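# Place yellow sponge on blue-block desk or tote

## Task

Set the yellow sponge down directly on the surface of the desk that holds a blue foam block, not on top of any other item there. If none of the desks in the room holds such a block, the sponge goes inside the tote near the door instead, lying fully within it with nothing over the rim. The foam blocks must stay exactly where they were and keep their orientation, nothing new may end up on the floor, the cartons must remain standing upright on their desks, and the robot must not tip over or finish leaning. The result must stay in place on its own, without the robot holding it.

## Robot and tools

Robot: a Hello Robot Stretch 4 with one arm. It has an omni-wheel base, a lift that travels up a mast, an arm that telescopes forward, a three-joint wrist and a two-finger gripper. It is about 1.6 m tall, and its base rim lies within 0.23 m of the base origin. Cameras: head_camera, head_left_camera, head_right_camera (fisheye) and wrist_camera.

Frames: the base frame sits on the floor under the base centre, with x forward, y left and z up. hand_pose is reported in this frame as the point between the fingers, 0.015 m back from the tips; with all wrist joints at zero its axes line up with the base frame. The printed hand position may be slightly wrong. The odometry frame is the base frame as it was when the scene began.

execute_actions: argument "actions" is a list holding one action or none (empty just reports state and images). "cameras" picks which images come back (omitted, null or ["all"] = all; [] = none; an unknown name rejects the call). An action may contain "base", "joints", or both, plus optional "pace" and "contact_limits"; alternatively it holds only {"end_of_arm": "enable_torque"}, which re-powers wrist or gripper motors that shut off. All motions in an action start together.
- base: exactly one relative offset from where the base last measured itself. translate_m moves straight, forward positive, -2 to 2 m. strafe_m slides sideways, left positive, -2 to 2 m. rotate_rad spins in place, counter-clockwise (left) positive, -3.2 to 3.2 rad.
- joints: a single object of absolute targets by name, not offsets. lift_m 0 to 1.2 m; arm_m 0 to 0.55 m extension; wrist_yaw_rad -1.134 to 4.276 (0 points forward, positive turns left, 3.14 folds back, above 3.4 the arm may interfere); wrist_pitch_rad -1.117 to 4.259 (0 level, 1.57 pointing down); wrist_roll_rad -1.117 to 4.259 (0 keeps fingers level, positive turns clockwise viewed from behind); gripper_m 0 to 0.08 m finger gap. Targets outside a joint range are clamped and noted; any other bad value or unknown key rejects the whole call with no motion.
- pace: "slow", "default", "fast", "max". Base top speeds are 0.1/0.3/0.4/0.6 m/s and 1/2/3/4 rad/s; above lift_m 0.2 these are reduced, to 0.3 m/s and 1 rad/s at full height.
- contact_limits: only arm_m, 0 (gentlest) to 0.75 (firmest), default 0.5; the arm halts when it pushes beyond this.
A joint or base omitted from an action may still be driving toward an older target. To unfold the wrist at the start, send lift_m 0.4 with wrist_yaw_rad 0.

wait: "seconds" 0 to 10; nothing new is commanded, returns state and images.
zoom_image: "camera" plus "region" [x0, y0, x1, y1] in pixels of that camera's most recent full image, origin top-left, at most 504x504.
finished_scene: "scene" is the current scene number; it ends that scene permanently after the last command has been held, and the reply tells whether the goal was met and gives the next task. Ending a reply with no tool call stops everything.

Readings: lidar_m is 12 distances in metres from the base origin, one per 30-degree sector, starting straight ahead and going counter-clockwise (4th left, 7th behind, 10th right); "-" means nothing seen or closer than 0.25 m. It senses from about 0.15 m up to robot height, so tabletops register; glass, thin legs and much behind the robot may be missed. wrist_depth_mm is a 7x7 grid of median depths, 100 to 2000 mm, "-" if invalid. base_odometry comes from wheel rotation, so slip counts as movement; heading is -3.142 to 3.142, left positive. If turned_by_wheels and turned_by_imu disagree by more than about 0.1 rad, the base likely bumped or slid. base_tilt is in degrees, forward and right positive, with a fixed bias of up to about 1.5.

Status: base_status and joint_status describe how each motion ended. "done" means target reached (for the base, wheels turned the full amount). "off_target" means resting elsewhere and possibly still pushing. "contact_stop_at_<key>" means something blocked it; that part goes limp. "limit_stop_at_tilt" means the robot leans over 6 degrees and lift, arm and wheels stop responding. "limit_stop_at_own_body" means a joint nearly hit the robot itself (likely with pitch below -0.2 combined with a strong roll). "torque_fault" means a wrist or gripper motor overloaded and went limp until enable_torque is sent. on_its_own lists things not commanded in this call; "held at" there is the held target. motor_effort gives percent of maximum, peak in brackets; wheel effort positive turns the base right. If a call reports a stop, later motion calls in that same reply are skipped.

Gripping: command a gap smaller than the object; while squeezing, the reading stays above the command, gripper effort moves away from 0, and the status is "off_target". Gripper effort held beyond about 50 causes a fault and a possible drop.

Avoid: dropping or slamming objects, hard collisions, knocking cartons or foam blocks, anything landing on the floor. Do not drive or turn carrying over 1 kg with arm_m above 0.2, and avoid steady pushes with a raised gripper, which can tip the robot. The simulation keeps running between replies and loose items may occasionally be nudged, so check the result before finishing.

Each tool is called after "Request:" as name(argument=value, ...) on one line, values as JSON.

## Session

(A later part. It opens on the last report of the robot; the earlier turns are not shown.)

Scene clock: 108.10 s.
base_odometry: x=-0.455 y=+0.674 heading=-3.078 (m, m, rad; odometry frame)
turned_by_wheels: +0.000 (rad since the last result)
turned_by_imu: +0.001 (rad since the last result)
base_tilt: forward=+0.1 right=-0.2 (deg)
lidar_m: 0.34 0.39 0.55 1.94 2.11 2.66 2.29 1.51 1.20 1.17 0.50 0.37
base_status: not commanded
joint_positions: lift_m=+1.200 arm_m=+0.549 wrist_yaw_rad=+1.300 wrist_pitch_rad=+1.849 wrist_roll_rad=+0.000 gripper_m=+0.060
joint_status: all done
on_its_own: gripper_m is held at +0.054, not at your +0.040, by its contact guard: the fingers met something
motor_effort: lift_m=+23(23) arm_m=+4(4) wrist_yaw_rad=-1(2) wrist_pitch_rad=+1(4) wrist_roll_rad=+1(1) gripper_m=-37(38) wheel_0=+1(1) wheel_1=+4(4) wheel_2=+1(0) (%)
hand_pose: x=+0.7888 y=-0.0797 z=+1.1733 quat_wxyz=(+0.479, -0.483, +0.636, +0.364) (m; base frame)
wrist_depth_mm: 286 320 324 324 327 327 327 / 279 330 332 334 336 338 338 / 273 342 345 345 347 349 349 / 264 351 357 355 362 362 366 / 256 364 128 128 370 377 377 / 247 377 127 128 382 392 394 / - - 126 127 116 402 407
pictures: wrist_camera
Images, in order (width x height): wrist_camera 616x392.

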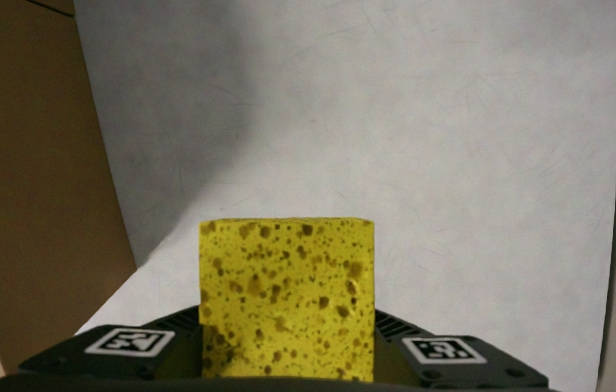

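Request:
execute_actions(actions=[{"base":{"translate_m":-0.3},"joints":{"arm_m":0.05,"wrist_yaw_rad":0,"wrist_pitch_rad":0.8},"pace":"fast"}], cameras=[])

Request:
execute_actions(actions=[{"base":{"rotate_rad":1.54},"pace":"fast"}], cameras=[])

Request:
execute_actions(actions=[{"base":{"translate_m":1.58},"pace":"fast"}], cameras=["head_left_camera"])

Request:
execute_actions(actions=[{"joints":{"arm_m":0.55,"wrist_yaw_rad":1.3,"wrist_pitch_rad":0.9},"pace":"fast"}], cameras=["wrist_camera"])

Request:
execute_actions(actions=[{"joints":{"wrist_pitch_rad":1.4},"pace":"fast"}], cameras=["wrist_camera"])

Scene clock: 121.37 s.
base_odometry: x=-0.156 y=+0.693 heading=-3.078 (m, m, rad; odometry frame)
turned_by_wheels: +0.000 (rad since the last result)
turned_by_imu: +0.003 (rad since the last result)
base_tilt: forward=+0.1 right=-0.1 (deg)
lidar_m: 0.65 0.71 1.02 1.97 2.15 1.78 2.00 1.52 1.15 1.13 1.83 0.66
base_status: done
joint_positions: lift_m=+1.200 arm_m=+0.051 wrist_yaw_rad=+0.000 wrist_pitch_rad=+0.803 wrist_roll_rad=+0.000 gripper_m=+0.060
joint_status: all done
on_its_own: gripper_m is held at +0.054, not at your +0.040, by its contact guard: the fingers met something
motor_effort: lift_m=+23(22) arm_m=-4(6) wrist_yaw_rad=+0(8) wrist_pitch_rad=-7(8) wrist_roll_rad=-1(0) gripper_m=-36(37) wheel_0=-2(8) wheel_1=-4(9) wheel_2=+2(14) (%)
hand_pose: x=+0.3693 y=-0.0875 z=+1.2248 quat_wxyz=(+0.921, +0.000, +0.391, +0.000) (m; base frame)
wrist_depth_mm: 842 866 1078 1060 1060 1042 1008 / 544 544 539 564 960 1160 1118 / 621 621 603 621 732 1281 1255 / 585 585 597 609 615 1430 1397 / 1576 1576 128 128 559 1618 1618 / 1397 1430 127 128 1464 1537 1499 / - - 126 127 116 1366 1397
pictures: none
No camera images: the call's "cameras" was empty. Leave "cameras" out to get every camera's image.

Scene clock: 124.20 s.
base_odometry: x=-0.156 y=+0.693 heading=-1.539 (m, m, rad; odometry frame)
turned_by_wheels: +1.539 (rad since the last result)
turned_by_imu: +1.567 (rad since the last result)
base_tilt: forward=+0.1 right=-0.2 (deg)
lidar_m: 1.97 2.08 1.75 1.99 1.51 1.17 1.14 1.93 0.66 0.65 0.70 0.97
base_status: done
joint_positions: lift_m=+1.200 arm_m=+0.051 wrist_yaw_rad=+0.000 wrist_pitch_rad=+0.803 wrist_roll_rad=+0.000 gripper_m=+0.060
joint_status: not commanded
on_its_own: gripper_m is held at +0.054, not at your +0.040, by its contact guard: the fingers met something
motor_effort: lift_m=+23(23) arm_m=-4(4) wrist_yaw_rad=-1(2) wrist_pitch_rad=-9(9) wrist_roll_rad=-1(1) gripper_m=-37(38) wheel_0=-4(4) wheel_1=-6(7) wheel_2=-5(7) (%)
hand_pose: x=+0.3694 y=-0.0874 z=+1.2248 quat_wxyz=(+0.921, +0.000, +0.391, +0.000) (m; base frame)
wrist_depth_mm: - - - - - - - / - - - - - - - / - - - - - - 1863 / 1756 1863 1863 1921 - - 1921 / 1576 1618 128 128 1661 1708 1708 / 1397 1430 127 128 1464 1499 1430 / - - 126 127 116 1397 1366
pictures: none
No camera images: the call's "cameras" was empty. Leave "cameras" out to get every camera's image.

Scene clock: 130.93 s.
base_odometry: x=-0.106 y=-0.886 heading=-1.539 (m, m, rad; odometry frame)
turned_by_wheels: +0.000 (rad since the last result)
turned_by_imu: -0.007 (rad since the last result)
base_tilt: forward=+0.1 right=-0.2 (deg)
lidar_m: 0.37 0.41 0.60 2.16 1.81 2.90 3.54 0.99 0.81 1.51 1.60 0.40
base_status: done
joint_positions: lift_m=+1.200 arm_m=+0.051 wrist_yaw_rad=+0.000 wrist_pitch_rad=+0.802 wrist_roll_rad=+0.000 gripper_m=+0.060
joint_status: not commanded
on_its_own: gripper_m is held at +0.054, not at your +0.040, by its contact guard: the fingers met something
motor_effort: lift_m=+23(23) arm_m=-4(4) wrist_yaw_rad=-1(3) wrist_pitch_rad=-8(9) wrist_roll_rad=+0(1) gripper_m=-37(39) wheel_0=+1(9) wheel_1=+3(11) wheel_2=-1(15) (%)
hand_pose: x=+0.3694 y=-0.0874 z=+1.2249 quat_wxyz=(+0.921, +0.000, +0.391, +0.000) (m; base frame)
wrist_depth_mm: 904 904 891 878 866 866 831 / 831 842 866 891 904 931 917 / 389 397 691 723 741 1042 1025 / 364 359 449 609 621 1160 1182 / 436 418 127 128 521 1308 1336 / 433 445 127 128 455 484 1499 / - - 126 127 116 439 1366
pictures: head_left_camera
Images, in order (width x height): head_left_camera 420x672.

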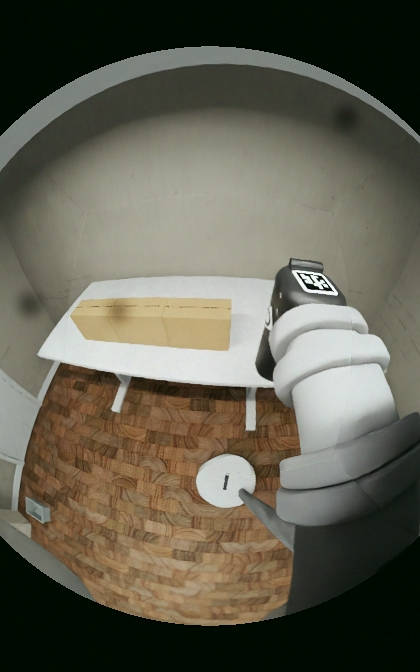

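Scene clock: 133.03 s.
base_odometry: x=-0.106 y=-0.886 heading=-1.539 (m, m, rad; odometry frame)
turned_by_wheels: +0.000 (rad since the last result)
turned_by_imu: +0.000 (rad since the last result)
base_tilt: forward=+0.0 right=-0.2 (deg)
lidar_m: 0.37 0.40 0.62 2.16 1.83 2.89 3.59 1.00 0.81 1.51 1.61 0.40
base_status: not commanded
joint_positions: lift_m=+1.200 arm_m=+0.549 wrist_yaw_rad=+1.300 wrist_pitch_rad=+0.902 wrist_roll_rad=+0.000 gripper_m=+0.060
joint_status: all done
on_its_own: gripper_m is held at +0.054, not at your +0.040, by its contact guard: the fingers met something
motor_effort: lift_m=+23(22) arm_m=+4(6) wrist_yaw_rad=+0(6) wrist_pitch_rad=-10(7) wrist_roll_rad=-1(1) gripper_m=-40(40) wheel_0=+1(1) wheel_1=+3(3) wheel_2=-1(2) (%)
hand_pose: x=+0.8397 y=+0.1036 z=+1.2109 quat_wxyz=(+0.717, -0.264, +0.347, +0.545) (m; base frame)
wrist_depth_mm: 484 508 842 866 842 564 436 / 392 477 715 732 741 580 452 / 334 462 597 621 634 603 466 / 296 439 530 539 549 559 473 / 267 421 128 128 477 492 484 / 251 366 127 128 424 439 462 / - - 126 128 116 404 404
pictures: wrist_camera
Images, in order (width x height): wrist_camera 616x392.

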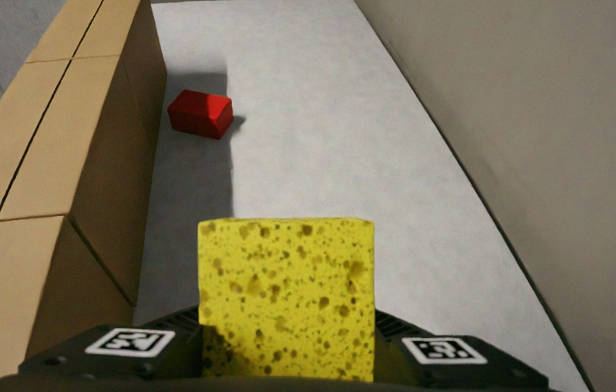

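Scene clock: 133.83 s.
base_odometry: x=-0.106 y=-0.886 heading=-1.539 (m, m, rad; odometry frame)
turned_by_wheels: +0.000 (rad since the last result)
turned_by_imu: +0.000 (rad since the last result)
base_tilt: forward=+0.1 right=-0.2 (deg)
lidar_m: 0.38 0.41 0.61 2.14 1.82 2.90 3.57 1.01 0.79 1.51 1.61 0.40
base_status: not commanded
joint_positions: lift_m=+1.200 arm_m=+0.549 wrist_yaw_rad=+1.300 wrist_pitch_rad=+1.400 wrist_roll_rad=+0.000 gripper_m=+0.060
joint_status: all done
on_its_own: gripper_m is held at +0.054, not at your +0.040, by its contact guard: the fingers met something
motor_effort: lift_m=+23(23) arm_m=+4(4) wrist_yaw_rad=-1(2) wrist_pitch_rad=-3(7) wrist_roll_rad=+0(1) gripper_m=-38(38) wheel_0=+1(1) wheel_1=+3(3) wheel_2=-1(2) (%)
hand_pose: x=+0.8141 y=+0.0114 z=+1.1682 quat_wxyz=(+0.609, -0.390, +0.513, +0.463) (m; base frame)
wrist_depth_mm: 246 392 415 421 427 430 462 / 241 379 402 410 415 418 424 / 234 368 389 394 397 402 404 / 228 347 377 379 384 387 394 / 218 332 128 128 370 375 379 / 211 287 127 128 357 364 366 / - - 126 127 116 355 355
pictures: wrist_camera
Images, in order (width x height): wrist_camera 616x392.

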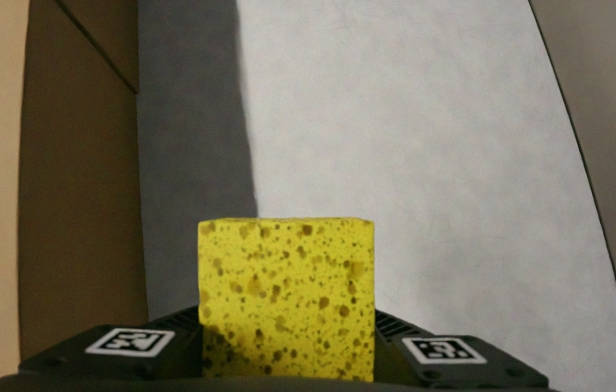

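Request:
execute_actions(actions=[{"joints":{"wrist_pitch_rad":1.85},"pace":"fast"}], cameras=["wrist_camera"])

Scene clock: 142.77 s.
base_odometry: x=-0.106 y=-0.886 heading=-1.539 (m, m, rad; odometry frame)
turned_by_wheels: +0.000 (rad since the last result)
turned_by_imu: +0.001 (rad since the last result)
base_tilt: forward=+0.0 right=-0.1 (deg)
lidar_m: 0.38 0.42 0.61 2.16 1.82 2.88 3.58 1.02 0.80 1.51 1.62 0.39
base_status: not commanded
joint_positions: lift_m=+1.200 arm_m=+0.549 wrist_yaw_rad=+1.300 wrist_pitch_rad=+1.849 wrist_roll_rad=+0.000 gripper_m=+0.060
joint_status: all done
on_its_own: gripper_m is held at +0.054, not at your +0.040, by its contact guard: the fingers met something
motor_effort: lift_m=+22(23) arm_m=+4(4) wrist_yaw_rad=-2(2) wrist_pitch_rad=+2(2) wrist_roll_rad=-1(1) gripper_m=-38(37) wheel_0=+1(1) wheel_1=+3(3) wheel_2=-1(1) (%)
hand_pose: x=+0.7888 y=-0.0797 z=+1.1733 quat_wxyz=(+0.479, -0.483, +0.636, +0.364) (m; base frame)
wrist_depth_mm: 206 312 322 324 325 327 327 / 203 304 332 334 336 336 338 / 208 340 343 345 347 351 349 / 353 355 355 355 359 359 362 / 366 368 128 128 373 377 379 / 382 377 127 128 379 392 394 / - - 126 127 116 399 410
pictures: wrist_camera
Images, in order (width x height): wrist_camera 616x392.

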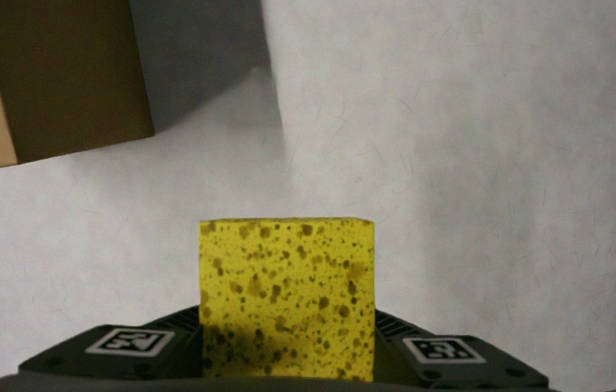

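Request:
execute_actions(actions=[{"base":{"translate_m":-0.4},"joints":{"arm_m":0.05,"wrist_yaw_rad":0,"wrist_pitch_rad":0.8},"pace":"max"}], cameras=[])

Request:
execute_actions(actions=[{"base":{"rotate_rad":3.09},"joints":{"lift_m":0.4},"pace":"max"}], cameras=[])

Request:
execute_actions(actions=[{"base":{"strafe_m":-0.9},"pace":"max"}], cameras=[])

Request:
execute_actions(actions=[{"base":{"translate_m":1.6},"joints":{"lift_m":1.2},"pace":"max"}], cameras=["head_left_camera"])

Scene clock: 157.93 s.
base_odometry: x=-0.119 y=-0.486 heading=-1.539 (m, m, rad; odometry frame)
turned_by_wheels: +0.000 (rad since the last result)
turned_by_imu: +0.003 (rad since the last result)
base_tilt: forward=+0.1 right=-0.2 (deg)
lidar_m: 0.78 0.83 1.24 2.20 2.11 2.46 3.13 0.98 0.71 0.69 1.60 0.81
base_status: done
joint_positions: lift_m=+1.200 arm_m=+0.051 wrist_yaw_rad=+0.000 wrist_pitch_rad=+0.803 wrist_roll_rad=+0.000 gripper_m=+0.060
joint_status: all done
on_its_own: gripper_m is held at +0.054, not at your +0.040, by its contact guard: the fingers met something
motor_effort: lift_m=+23(23) arm_m=-4(4) wrist_yaw_rad=-1(8) wrist_pitch_rad=-10(14) wrist_roll_rad=+0(0) gripper_m=-37(39) wheel_0=+0(5) wheel_1=-3(8) wheel_2=+2(12) (%)
hand_pose: x=+0.3693 y=-0.0875 z=+1.2248 quat_wxyz=(+0.921, +0.000, +0.391, +0.000) (m; base frame)
wrist_depth_mm: 668 661 654 1118 1205 1229 1182 / 732 715 699 891 946 1336 1336 / 707 683 707 715 741 1499 1464 / 1808 1808 1756 654 676 1708 1661 / 1537 1618 128 128 1661 1708 1756 / 1397 1397 127 128 1499 1499 1499 / - - 126 127 116 1366 1397
pictures: none
No camera images: the call's "cameras" was empty. Leave "cameras" out to get every camera's image.

Scene clock: 162.30 s.
base_odometry: x=-0.119 y=-0.486 heading=+1.550 (m, m, rad; odometry frame)
turned_by_wheels: +3.089 (rad since the last result)
turned_by_imu: +3.145 (rad since the last result)
base_tilt: forward=+0.1 right=-0.2 (deg)
lidar_m: 2.31 1.01 0.72 0.67 1.57 0.80 0.78 0.82 1.18 1.73 1.69 2.39
base_status: done
joint_positions: lift_m=+0.400 arm_m=+0.051 wrist_yaw_rad=+0.000 wrist_pitch_rad=+0.802 wrist_roll_rad=+0.000 gripper_m=+0.060
joint_status: all done
on_its_own: gripper_m is held at +0.054, not at your +0.040, by its contact guard: the fingers met something
motor_effort: lift_m=+16(19) arm_m=-4(4) wrist_yaw_rad=-2(1) wrist_pitch_rad=-8(9) wrist_roll_rad=+1(1) gripper_m=-36(38) wheel_0=-4(9) wheel_1=-6(7) wheel_2=-4(10) (%)
hand_pose: x=+0.3694 y=-0.0874 z=+0.4256 quat_wxyz=(+0.921, +0.000, +0.391, +0.000) (m; base frame)
wrist_depth_mm: 1430 1464 1464 1537 1576 1708 1863 / 1118 1160 1182 1182 1255 1281 1366 / 917 931 946 976 1008 1025 1060 / 778 788 809 820 842 854 866 / 668 683 128 128 699 732 732 / 591 597 127 128 615 640 647 / - - 126 127 116 580 580
pictures: none
No camera images: the call's "cameras" was empty. Leave "cameras" out to get every camera's image.

Scene clock: 165.37 s.
base_odometry: x=+0.781 y=-0.506 heading=+1.549 (m, m, rad; odometry frame)
turned_by_wheels: +0.000 (rad since the last result)
turned_by_imu: -0.003 (rad since the last result)
base_tilt: forward=+0.0 right=-0.2 (deg)
lidar_m: 2.29 2.39 1.66 1.60 1.13 0.84 0.80 0.86 1.34 1.30 0.85 1.49
base_status: done
joint_positions: lift_m=+0.400 arm_m=+0.051 wrist_yaw_rad=+0.000 wrist_pitch_rad=+0.802 wrist_roll_rad=+0.000 gripper_m=+0.060
joint_status: not commanded
on_its_own: gripper_m is held at +0.054, not at your +0.040, by its contact guard: the fingers met something
motor_effort: lift_m=+19(19) arm_m=-4(4) wrist_yaw_rad=-3(1) wrist_pitch_rad=-7(7) wrist_roll_rad=-1(0) gripper_m=-37(36) wheel_0=-3(16) wheel_1=+0(14) wheel_2=+0(3) (%)
hand_pose: x=+0.3694 y=-0.0874 z=+0.4253 quat_wxyz=(+0.921, +0.000, +0.391, +0.000) (m; base frame)
wrist_depth_mm: 1430 1430 1464 1499 1618 1708 1576 / 1118 1160 1160 1182 1255 1281 1255 / 917 917 946 976 1008 1008 1042 / 778 788 809 820 831 854 866 / 668 683 128 128 699 732 750 / 591 597 127 128 615 640 640 / - - 126 127 116 580 580
pictures: none
No camera images: the call's "cameras" was empty. Leave "cameras" out to get every camera's image.

Scene clock: 169.80 s.
base_odometry: x=+0.815 y=+1.094 heading=+1.550 (m, m, rad; odometry frame)
turned_by_wheels: +0.000 (rad since the last result)
turned_by_imu: -0.006 (rad since the last result)
base_tilt: forward=+0.0 right=-0.2 (deg)
lidar_m: 0.68 0.72 1.04 1.62 1.69 2.62 3.26 1.19 1.06 1.02 1.37 0.71
base_status: done
joint_positions: lift_m=+1.200 arm_m=+0.051 wrist_yaw_rad=+0.000 wrist_pitch_rad=+0.802 wrist_roll_rad=+0.000 gripper_m=+0.060
joint_status: all done
on_its_own: gripper_m is held at +0.054, not at your +0.040, by its contact guard: the fingers met something
motor_effort: lift_m=+22(26) arm_m=-4(4) wrist_yaw_rad=-3(0) wrist_pitch_rad=-10(8) wrist_roll_rad=+1(1) gripper_m=-38(38) wheel_0=+0(7) wheel_1=+2(12) wheel_2=+3(16) (%)
hand_pose: x=+0.3694 y=-0.0874 z=+1.2249 quat_wxyz=(+0.921, +0.000, +0.390, +0.000) (m; base frame)
wrist_depth_mm: 609 615 1008 1118 1138 1160 1160 / 621 615 668 878 1229 1281 1281 / 668 668 676 699 759 1464 1430 / 615 597 609 603 615 1661 1576 / 1576 1618 128 128 1661 1756 1618 / 1397 1430 127 128 1464 1499 1499 / - - 126 127 116 1366 1397
pictures: head_left_camera
Images, in order (width x height): head_left_camera 420x672.

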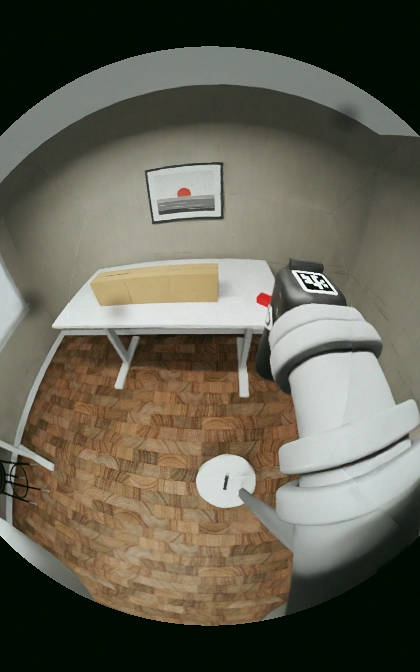

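Request:
execute_actions(actions=[{"base":{"translate_m":0.33},"joints":{"arm_m":0.55,"wrist_yaw_rad":1.3,"wrist_pitch_rad":1.35},"pace":"fast"}], cameras=["wrist_camera"])

Scene clock: 175.33 s.
base_odometry: x=+0.822 y=+1.424 heading=+1.550 (m, m, rad; odometry frame)
turned_by_wheels: +0.000 (rad since the last result)
turned_by_imu: +0.000 (rad since the last result)
base_tilt: forward=+0.0 right=-0.2 (deg)
lidar_m: 0.35 0.37 0.51 1.93 1.71 2.26 3.63 1.44 1.07 1.06 1.36 0.38
base_status: done
joint_positions: lift_m=+1.200 arm_m=+0.549 wrist_yaw_rad=+1.300 wrist_pitch_rad=+1.351 wrist_roll_rad=+0.000 gripper_m=+0.060
joint_status: all done
on_its_own: gripper_m is held at +0.054, not at your +0.040, by its contact guard: the fingers met something
motor_effort: lift_m=+23(23) arm_m=+4(5) wrist_yaw_rad=+0(3) wrist_pitch_rad=-3(4) wrist_roll_rad=+1(0) gripper_m=-36(39) wheel_0=+1(7) wheel_1=+5(9) wheel_2=-2(13) (%)
hand_pose: x=+0.8169 y=+0.0213 z=+1.1702 quat_wxyz=(+0.621, -0.378, +0.498, +0.472) (m; base frame)
wrist_depth_mm: 281 430 439 439 449 459 433 / 270 410 418 421 430 436 449 / 258 392 402 404 410 415 455 / 246 375 384 389 394 397 402 / 235 359 128 128 375 382 384 / 257 343 127 128 359 364 366 / - - 126 127 115 355 355
pictures: wrist_camera
Images, in order (width x height): wrist_camera 616x392.

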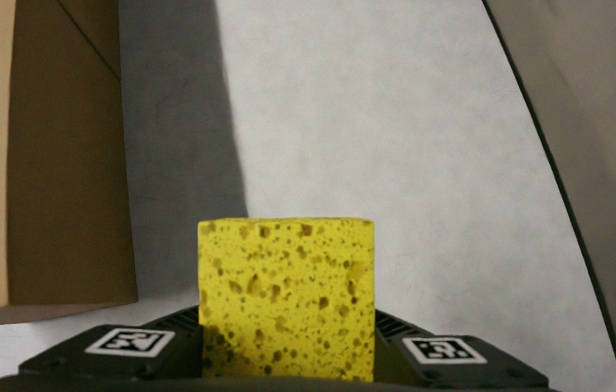

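Empty. To the tote.

Request:
execute_actions(actions=[{"base":{"translate_m":-0.4},"joints":{"arm_m":0.05,"wrist_yaw_rad":0,"wrist_pitch_rad":1.57},"pace":"max"}], cameras=[])

Request:
execute_actions(actions=[{"base":{"translate_m":-0.95},"joints":{"lift_m":0.45},"pace":"max"}], cameras=[])

Request:
execute_actions(actions=[{"base":{"rotate_rad":-1.6},"joints":{"arm_m":0.4},"pace":"fast"}], cameras=["head_camera","wrist_camera"])

Scene clock: 184.20 s.
base_odometry: x=+0.814 y=+1.024 heading=+1.550 (m, m, rad; odometry frame)
turned_by_wheels: +0.000 (rad since the last result)
turned_by_imu: +0.003 (rad since the last result)
base_tilt: forward=+0.0 right=-0.3 (deg)
lidar_m: 0.75 0.80 1.12 1.63 1.69 2.53 3.17 1.16 1.07 1.01 1.37 0.78
base_status: done
joint_positions: lift_m=+1.200 arm_m=+0.051 wrist_yaw_rad=+0.000 wrist_pitch_rad=+1.571 wrist_roll_rad=+0.000 gripper_m=+0.060
joint_status: all done
on_its_own: gripper_m is held at +0.054, not at your +0.040, by its contact guard: the fingers met something
motor_effort: lift_m=+23(23) arm_m=-4(7) wrist_yaw_rad=+0(6) wrist_pitch_rad=-2(4) wrist_roll_rad=-1(0) gripper_m=-37(39) wheel_0=-2(8) wheel_1=-4(10) wheel_2=+0(9) (%)
hand_pose: x=+0.2216 y=-0.0874 z=+1.1651 quat_wxyz=(+0.707, +0.000, +0.707, +0.000) (m; base frame)
wrist_depth_mm: 1281 1281 1308 1336 1336 1336 1366 / 1281 1308 1308 1281 1308 1336 1366 / 1255 1281 1281 1308 1336 1308 1308 / 1255 1255 1255 1308 1308 1308 1308 / 1229 1255 128 128 1308 1308 1308 / 1229 1255 127 128 1281 1281 1229 / - - 126 127 116 1281 1205
pictures: none
No camera images: the call's "cameras" was empty. Leave "cameras" out to get every camera's image.

Scene clock: 188.83 s.
base_odometry: x=+0.793 y=+0.074 heading=+1.549 (m, m, rad; odometry frame)
turned_by_wheels: +0.000 (rad since the last result)
turned_by_imu: +0.006 (rad since the last result)
base_tilt: forward=+0.0 right=-0.2 (deg)
lidar_m: 1.71 1.80 1.69 1.60 1.67 1.45 1.43 1.90 1.35 0.68 1.08 1.46
base_status: done
joint_positions: lift_m=+0.450 arm_m=+0.051 wrist_yaw_rad=+0.000 wrist_pitch_rad=+1.570 wrist_roll_rad=+0.000 gripper_m=+0.060
joint_status: all done
on_its_own: gripper_m is held at +0.054, not at your +0.040, by its contact guard: the fingers met something
motor_effort: lift_m=+17(21) arm_m=-4(4) wrist_yaw_rad=-1(1) wrist_pitch_rad=+0(2) wrist_roll_rad=+0(1) gripper_m=-38(36) wheel_0=-1(2) wheel_1=-4(7) wheel_2=+0(10) (%)
hand_pose: x=+0.2217 y=-0.0874 z=+0.4158 quat_wxyz=(+0.707, +0.000, +0.707, +0.000) (m; base frame)
wrist_depth_mm: 559 559 569 569 580 580 585 / 554 559 569 569 574 580 591 / 554 554 559 564 569 580 580 / 549 554 554 564 569 574 580 / 544 549 128 128 559 574 580 / 544 345 127 128 564 564 574 / - - 126 128 116 564 569
pictures: none
No camera images: the call's "cameras" was empty. Leave "cameras" out to get every camera's image.

Scene clock: 190.63 s.
base_odometry: x=+0.793 y=+0.074 heading=-0.051 (m, m, rad; odometry frame)
turned_by_wheels: -1.600 (rad since the last result)
turned_by_imu: -1.628 (rad since the last result)
base_tilt: forward=+0.1 right=-0.2 (deg)
lidar_m: 0.69 1.06 1.44 1.70 1.79 1.72 1.78 1.67 1.44 1.39 1.97 1.35
base_status: done
joint_positions: lift_m=+0.450 arm_m=+0.399 wrist_yaw_rad=+0.000 wrist_pitch_rad=+1.570 wrist_roll_rad=+0.000 gripper_m=+0.060
joint_status: all done
on_its_own: gripper_m is held at +0.054, not at your +0.040, by its contact guard: the fingers met something
motor_effort: lift_m=+16(16) arm_m=+4(4) wrist_yaw_rad=-3(5) wrist_pitch_rad=-2(1) wrist_roll_rad=-1(1) gripper_m=-38(38) wheel_0=+0(13) wheel_1=+1(14) wheel_2=-1(9) (%)
hand_pose: x=+0.5704 y=-0.0874 z=+0.4158 quat_wxyz=(+0.707, +0.000, +0.707, +0.000) (m; base frame)
wrist_depth_mm: 554 559 564 564 580 580 591 / 554 559 564 564 569 580 585 / 549 554 554 559 569 574 580 / 549 554 554 559 564 569 580 / 544 549 128 128 559 564 569 / 539 539 127 128 559 564 569 / - - 126 127 115 559 564
pictures: head_camera, wrist_camera
Images, in order (width x height): head_camera 420x560, wrist_camera 616x392.

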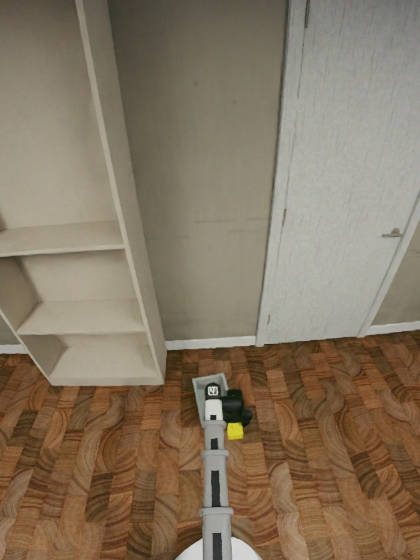

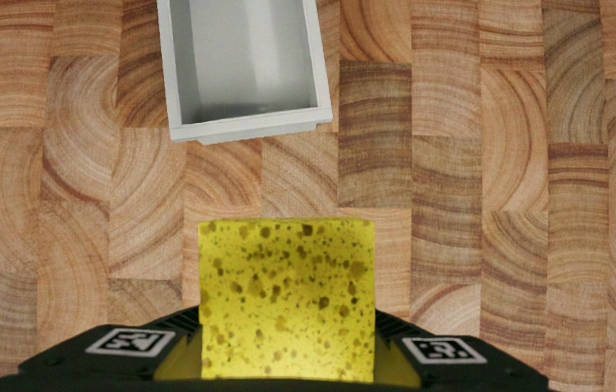

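Request:
execute_actions(actions=[{"base":{"strafe_m":0.075},"joints":{"arm_m":0.5}}], cameras=[])

Request:
execute_actions(actions=[{"base":{"translate_m":0.16},"joints":{"lift_m":0.3,"wrist_yaw_rad":0.1}}], cameras=["head_camera","wrist_camera"])

Scene clock: 198.43 s.
base_odometry: x=+0.797 y=+0.149 heading=-0.051 (m, m, rad; odometry frame)
turned_by_wheels: +0.000 (rad since the last result)
turned_by_imu: +0.001 (rad since the last result)
base_tilt: forward=+0.1 right=-0.2 (deg)
lidar_m: 0.70 1.05 1.43 1.63 1.70 1.73 1.77 1.69 1.53 1.47 1.96 1.36
base_status: done
joint_positions: lift_m=+0.450 arm_m=+0.499 wrist_yaw_rad=+0.000 wrist_pitch_rad=+1.570 wrist_roll_rad=+0.000 gripper_m=+0.060
joint_status: all done
on_its_own: gripper_m is held at +0.054, not at your +0.040, by its contact guard: the fingers met something
motor_effort: lift_m=+16(16) arm_m=+4(6) wrist_yaw_rad=-2(1) wrist_pitch_rad=-1(3) wrist_roll_rad=+1(1) gripper_m=-37(38) wheel_0=+0(10) wheel_1=+2(10) wheel_2=+0(2) (%)
hand_pose: x=+0.6704 y=-0.0874 z=+0.4158 quat_wxyz=(+0.707, +0.000, +0.707, +0.000) (m; base frame)
wrist_depth_mm: 554 564 544 564 574 574 585 / 554 559 559 569 574 580 580 / 544 554 554 564 574 574 574 / 544 549 554 554 564 569 574 / 544 549 128 128 564 574 574 / 539 544 127 128 564 559 574 / - - 126 127 116 559 564
pictures: none
No camera images: the call's "cameras" was empty. Leave "cameras" out to get every camera's image.

Scene clock: 200.30 s.
base_odometry: x=+0.957 y=+0.141 heading=-0.050 (m, m, rad; odometry frame)
turned_by_wheels: +0.000 (rad since the last result)
turned_by_imu: +0.000 (rad since the last result)
base_tilt: forward=+0.1 right=-0.2 (deg)
lidar_m: 0.57 0.88 1.20 1.63 1.71 1.91 1.90 1.85 1.53 1.46 1.70 1.20
base_status: done
joint_positions: lift_m=+0.300 arm_m=+0.499 wrist_yaw_rad=+0.100 wrist_pitch_rad=+1.570 wrist_roll_rad=+0.000 gripper_m=+0.060
joint_status: all done
on_its_own: gripper_m is held at +0.054, not at your +0.040, by its contact guard: the fingers met something
motor_effort: lift_m=+15(17) arm_m=+4(4) wrist_yaw_rad=+0(2) wrist_pitch_rad=+1(2) wrist_roll_rad=-1(3) gripper_m=-37(38) wheel_0=+1(4) wheel_1=+2(10) wheel_2=-1(13) (%)
hand_pose: x=+0.6790 y=-0.0870 z=+0.2659 quat_wxyz=(+0.706, -0.035, +0.706, +0.035) (m; base frame)
wrist_depth_mm: 410 413 415 421 424 430 433 / 410 410 310 319 338 424 427 / 404 410 407 410 404 421 427 / 402 402 404 410 410 421 421 / 399 404 128 128 309 418 418 / 397 399 127 128 293 415 421 / - - 126 127 115 415 418
pictures: head_camera, wrist_camera
Images, in order (width x height): head_camera 420x560, wrist_camera 616x392.

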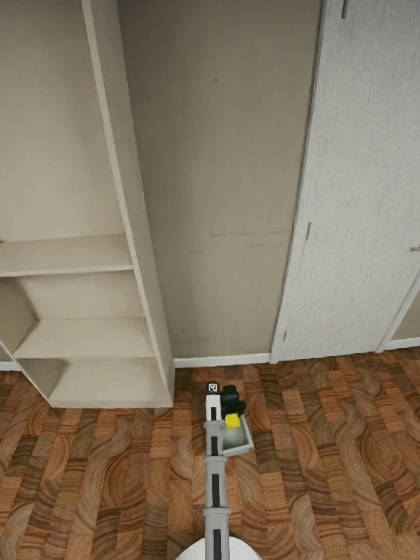

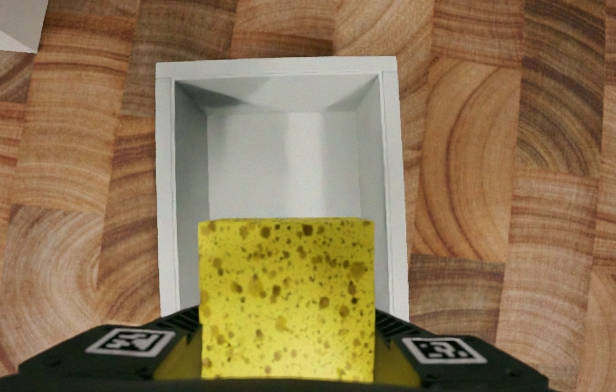

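Request:
execute_actions(actions=[{"base":{"strafe_m":0.014},"joints":{"lift_m":0.08}}], cameras=["wrist_camera"])

Request:
execute_actions(actions=[{"joints":{"gripper_m":0.075}}], cameras=[])

Request:
execute_actions(actions=[{"joints":{"lift_m":0.35}}], cameras=["wrist_camera"])

Scene clock: 209.47 s.
base_odometry: x=+0.957 y=+0.155 heading=-0.050 (m, m, rad; odometry frame)
turned_by_wheels: +0.000 (rad since the last result)
turned_by_imu: +0.001 (rad since the last result)
base_tilt: forward=+0.1 right=-0.2 (deg)
lidar_m: 0.55 0.88 1.18 1.62 1.68 1.93 1.92 1.85 1.53 1.48 1.69 1.21
base_status: done
joint_positions: lift_m=+0.080 arm_m=+0.499 wrist_yaw_rad=+0.100 wrist_pitch_rad=+1.570 wrist_roll_rad=+0.000 gripper_m=+0.060
joint_status: all done
on_its_own: gripper_m is held at +0.054, not at your +0.040, by its contact guard: the fingers met something
motor_effort: lift_m=+15(15) arm_m=+4(4) wrist_yaw_rad=-1(0) wrist_pitch_rad=-2(1) wrist_roll_rad=+1(2) gripper_m=-38(36) wheel_0=-2(9) wheel_1=+3(10) wheel_2=+0(0) (%)
hand_pose: x=+0.6790 y=-0.0870 z=+0.0459 quat_wxyz=(+0.706, -0.035, +0.706, +0.035) (m; base frame)
wrist_depth_mm: 119 181 193 195 196 158 - / 120 181 192 194 195 161 - / 119 180 191 192 194 164 - / 119 178 190 191 193 167 - / 117 176 128 128 191 168 - / 115 158 127 128 191 168 - / - - 126 127 116 139 -
pictures: wrist_camera
Images, in order (width x height): wrist_camera 616x392.

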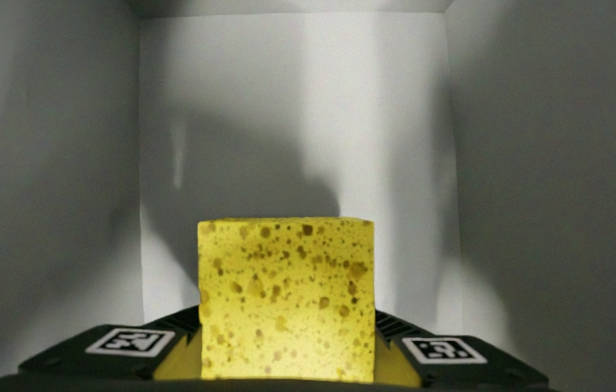

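Scene clock: 210.30 s.
base_odometry: x=+0.957 y=+0.155 heading=-0.050 (m, m, rad; odometry frame)
turned_by_wheels: +0.000 (rad since the last result)
turned_by_imu: +0.000 (rad since the last result)
base_tilt: forward=+0.0 right=-0.2 (deg)
lidar_m: 0.54 0.88 1.20 1.63 1.70 1.92 1.91 1.83 1.56 1.47 1.69 1.23
base_status: not commanded
joint_positions: lift_m=+0.080 arm_m=+0.499 wrist_yaw_rad=+0.100 wrist_pitch_rad=+1.570 wrist_roll_rad=+0.000 gripper_m=+0.075
joint_status: all done
motor_effort: lift_m=+15(15) arm_m=+4(4) wrist_yaw_rad=-2(1) wrist_pitch_rad=+0(3) wrist_roll_rad=+1(0) gripper_m=+3(36) wheel_0=-2(2) wheel_1=+3(3) wheel_2=+0(0) (%)
hand_pose: x=+0.6790 y=-0.0870 z=+0.0459 quat_wxyz=(+0.706, -0.035, +0.706, +0.035) (m; base frame)
wrist_depth_mm: 119 181 193 195 196 158 - / 119 181 192 193 195 161 - / 119 181 191 193 195 164 - / 119 179 189 191 193 167 - / 117 176 145 146 192 168 - / 115 149 144 145 191 168 - / - - 143 144 126 - -
pictures: none
No camera images: the call's "cameras" was empty. Leave "cameras" out to get every camera's image.

Scene clock: 212.47 s.
base_odometry: x=+0.957 y=+0.155 heading=-0.050 (m, m, rad; odometry frame)
turned_by_wheels: +0.000 (rad since the last result)
turned_by_imu: +0.000 (rad since the last result)
base_tilt: forward=+0.0 right=-0.2 (deg)
lidar_m: 0.53 0.88 1.21 1.61 1.69 1.92 1.93 1.84 1.55 1.47 1.70 1.22
base_status: not commanded
joint_positions: lift_m=+0.350 arm_m=+0.499 wrist_yaw_rad=+0.100 wrist_pitch_rad=+1.570 wrist_roll_rad=+0.000 gripper_m=+0.075
joint_status: all done
motor_effort: lift_m=+23(25) arm_m=+4(4) wrist_yaw_rad=-1(2) wrist_pitch_rad=-2(2) wrist_roll_rad=+1(1) gripper_m=+1(3) wheel_0=-2(2) wheel_1=+2(2) wheel_2=+0(0) (%)
hand_pose: x=+0.6790 y=-0.0870 z=+0.3152 quat_wxyz=(+0.706, -0.035, +0.706, +0.035) (m; base frame)
wrist_depth_mm: 415 462 462 473 477 480 488 / 452 455 462 379 473 473 480 / 452 455 415 462 466 473 477 / 449 455 452 459 462 469 473 / 445 452 452 410 455 466 469 / 442 445 379 455 439 466 466 / - - 353 392 127 - 466
pictures: wrist_camera
Images, in order (width x height): wrist_camera 616x392.

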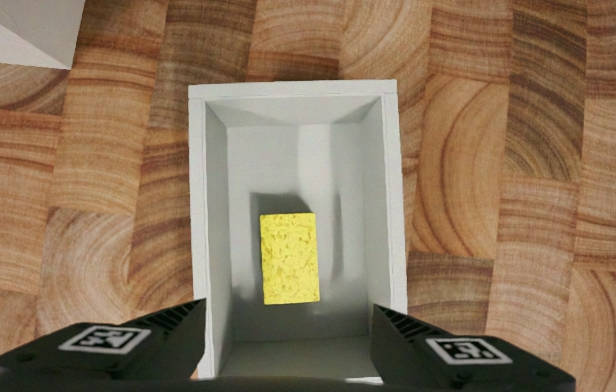

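Request:
finished_scene(scene=1)

The scene is finished: the task was done.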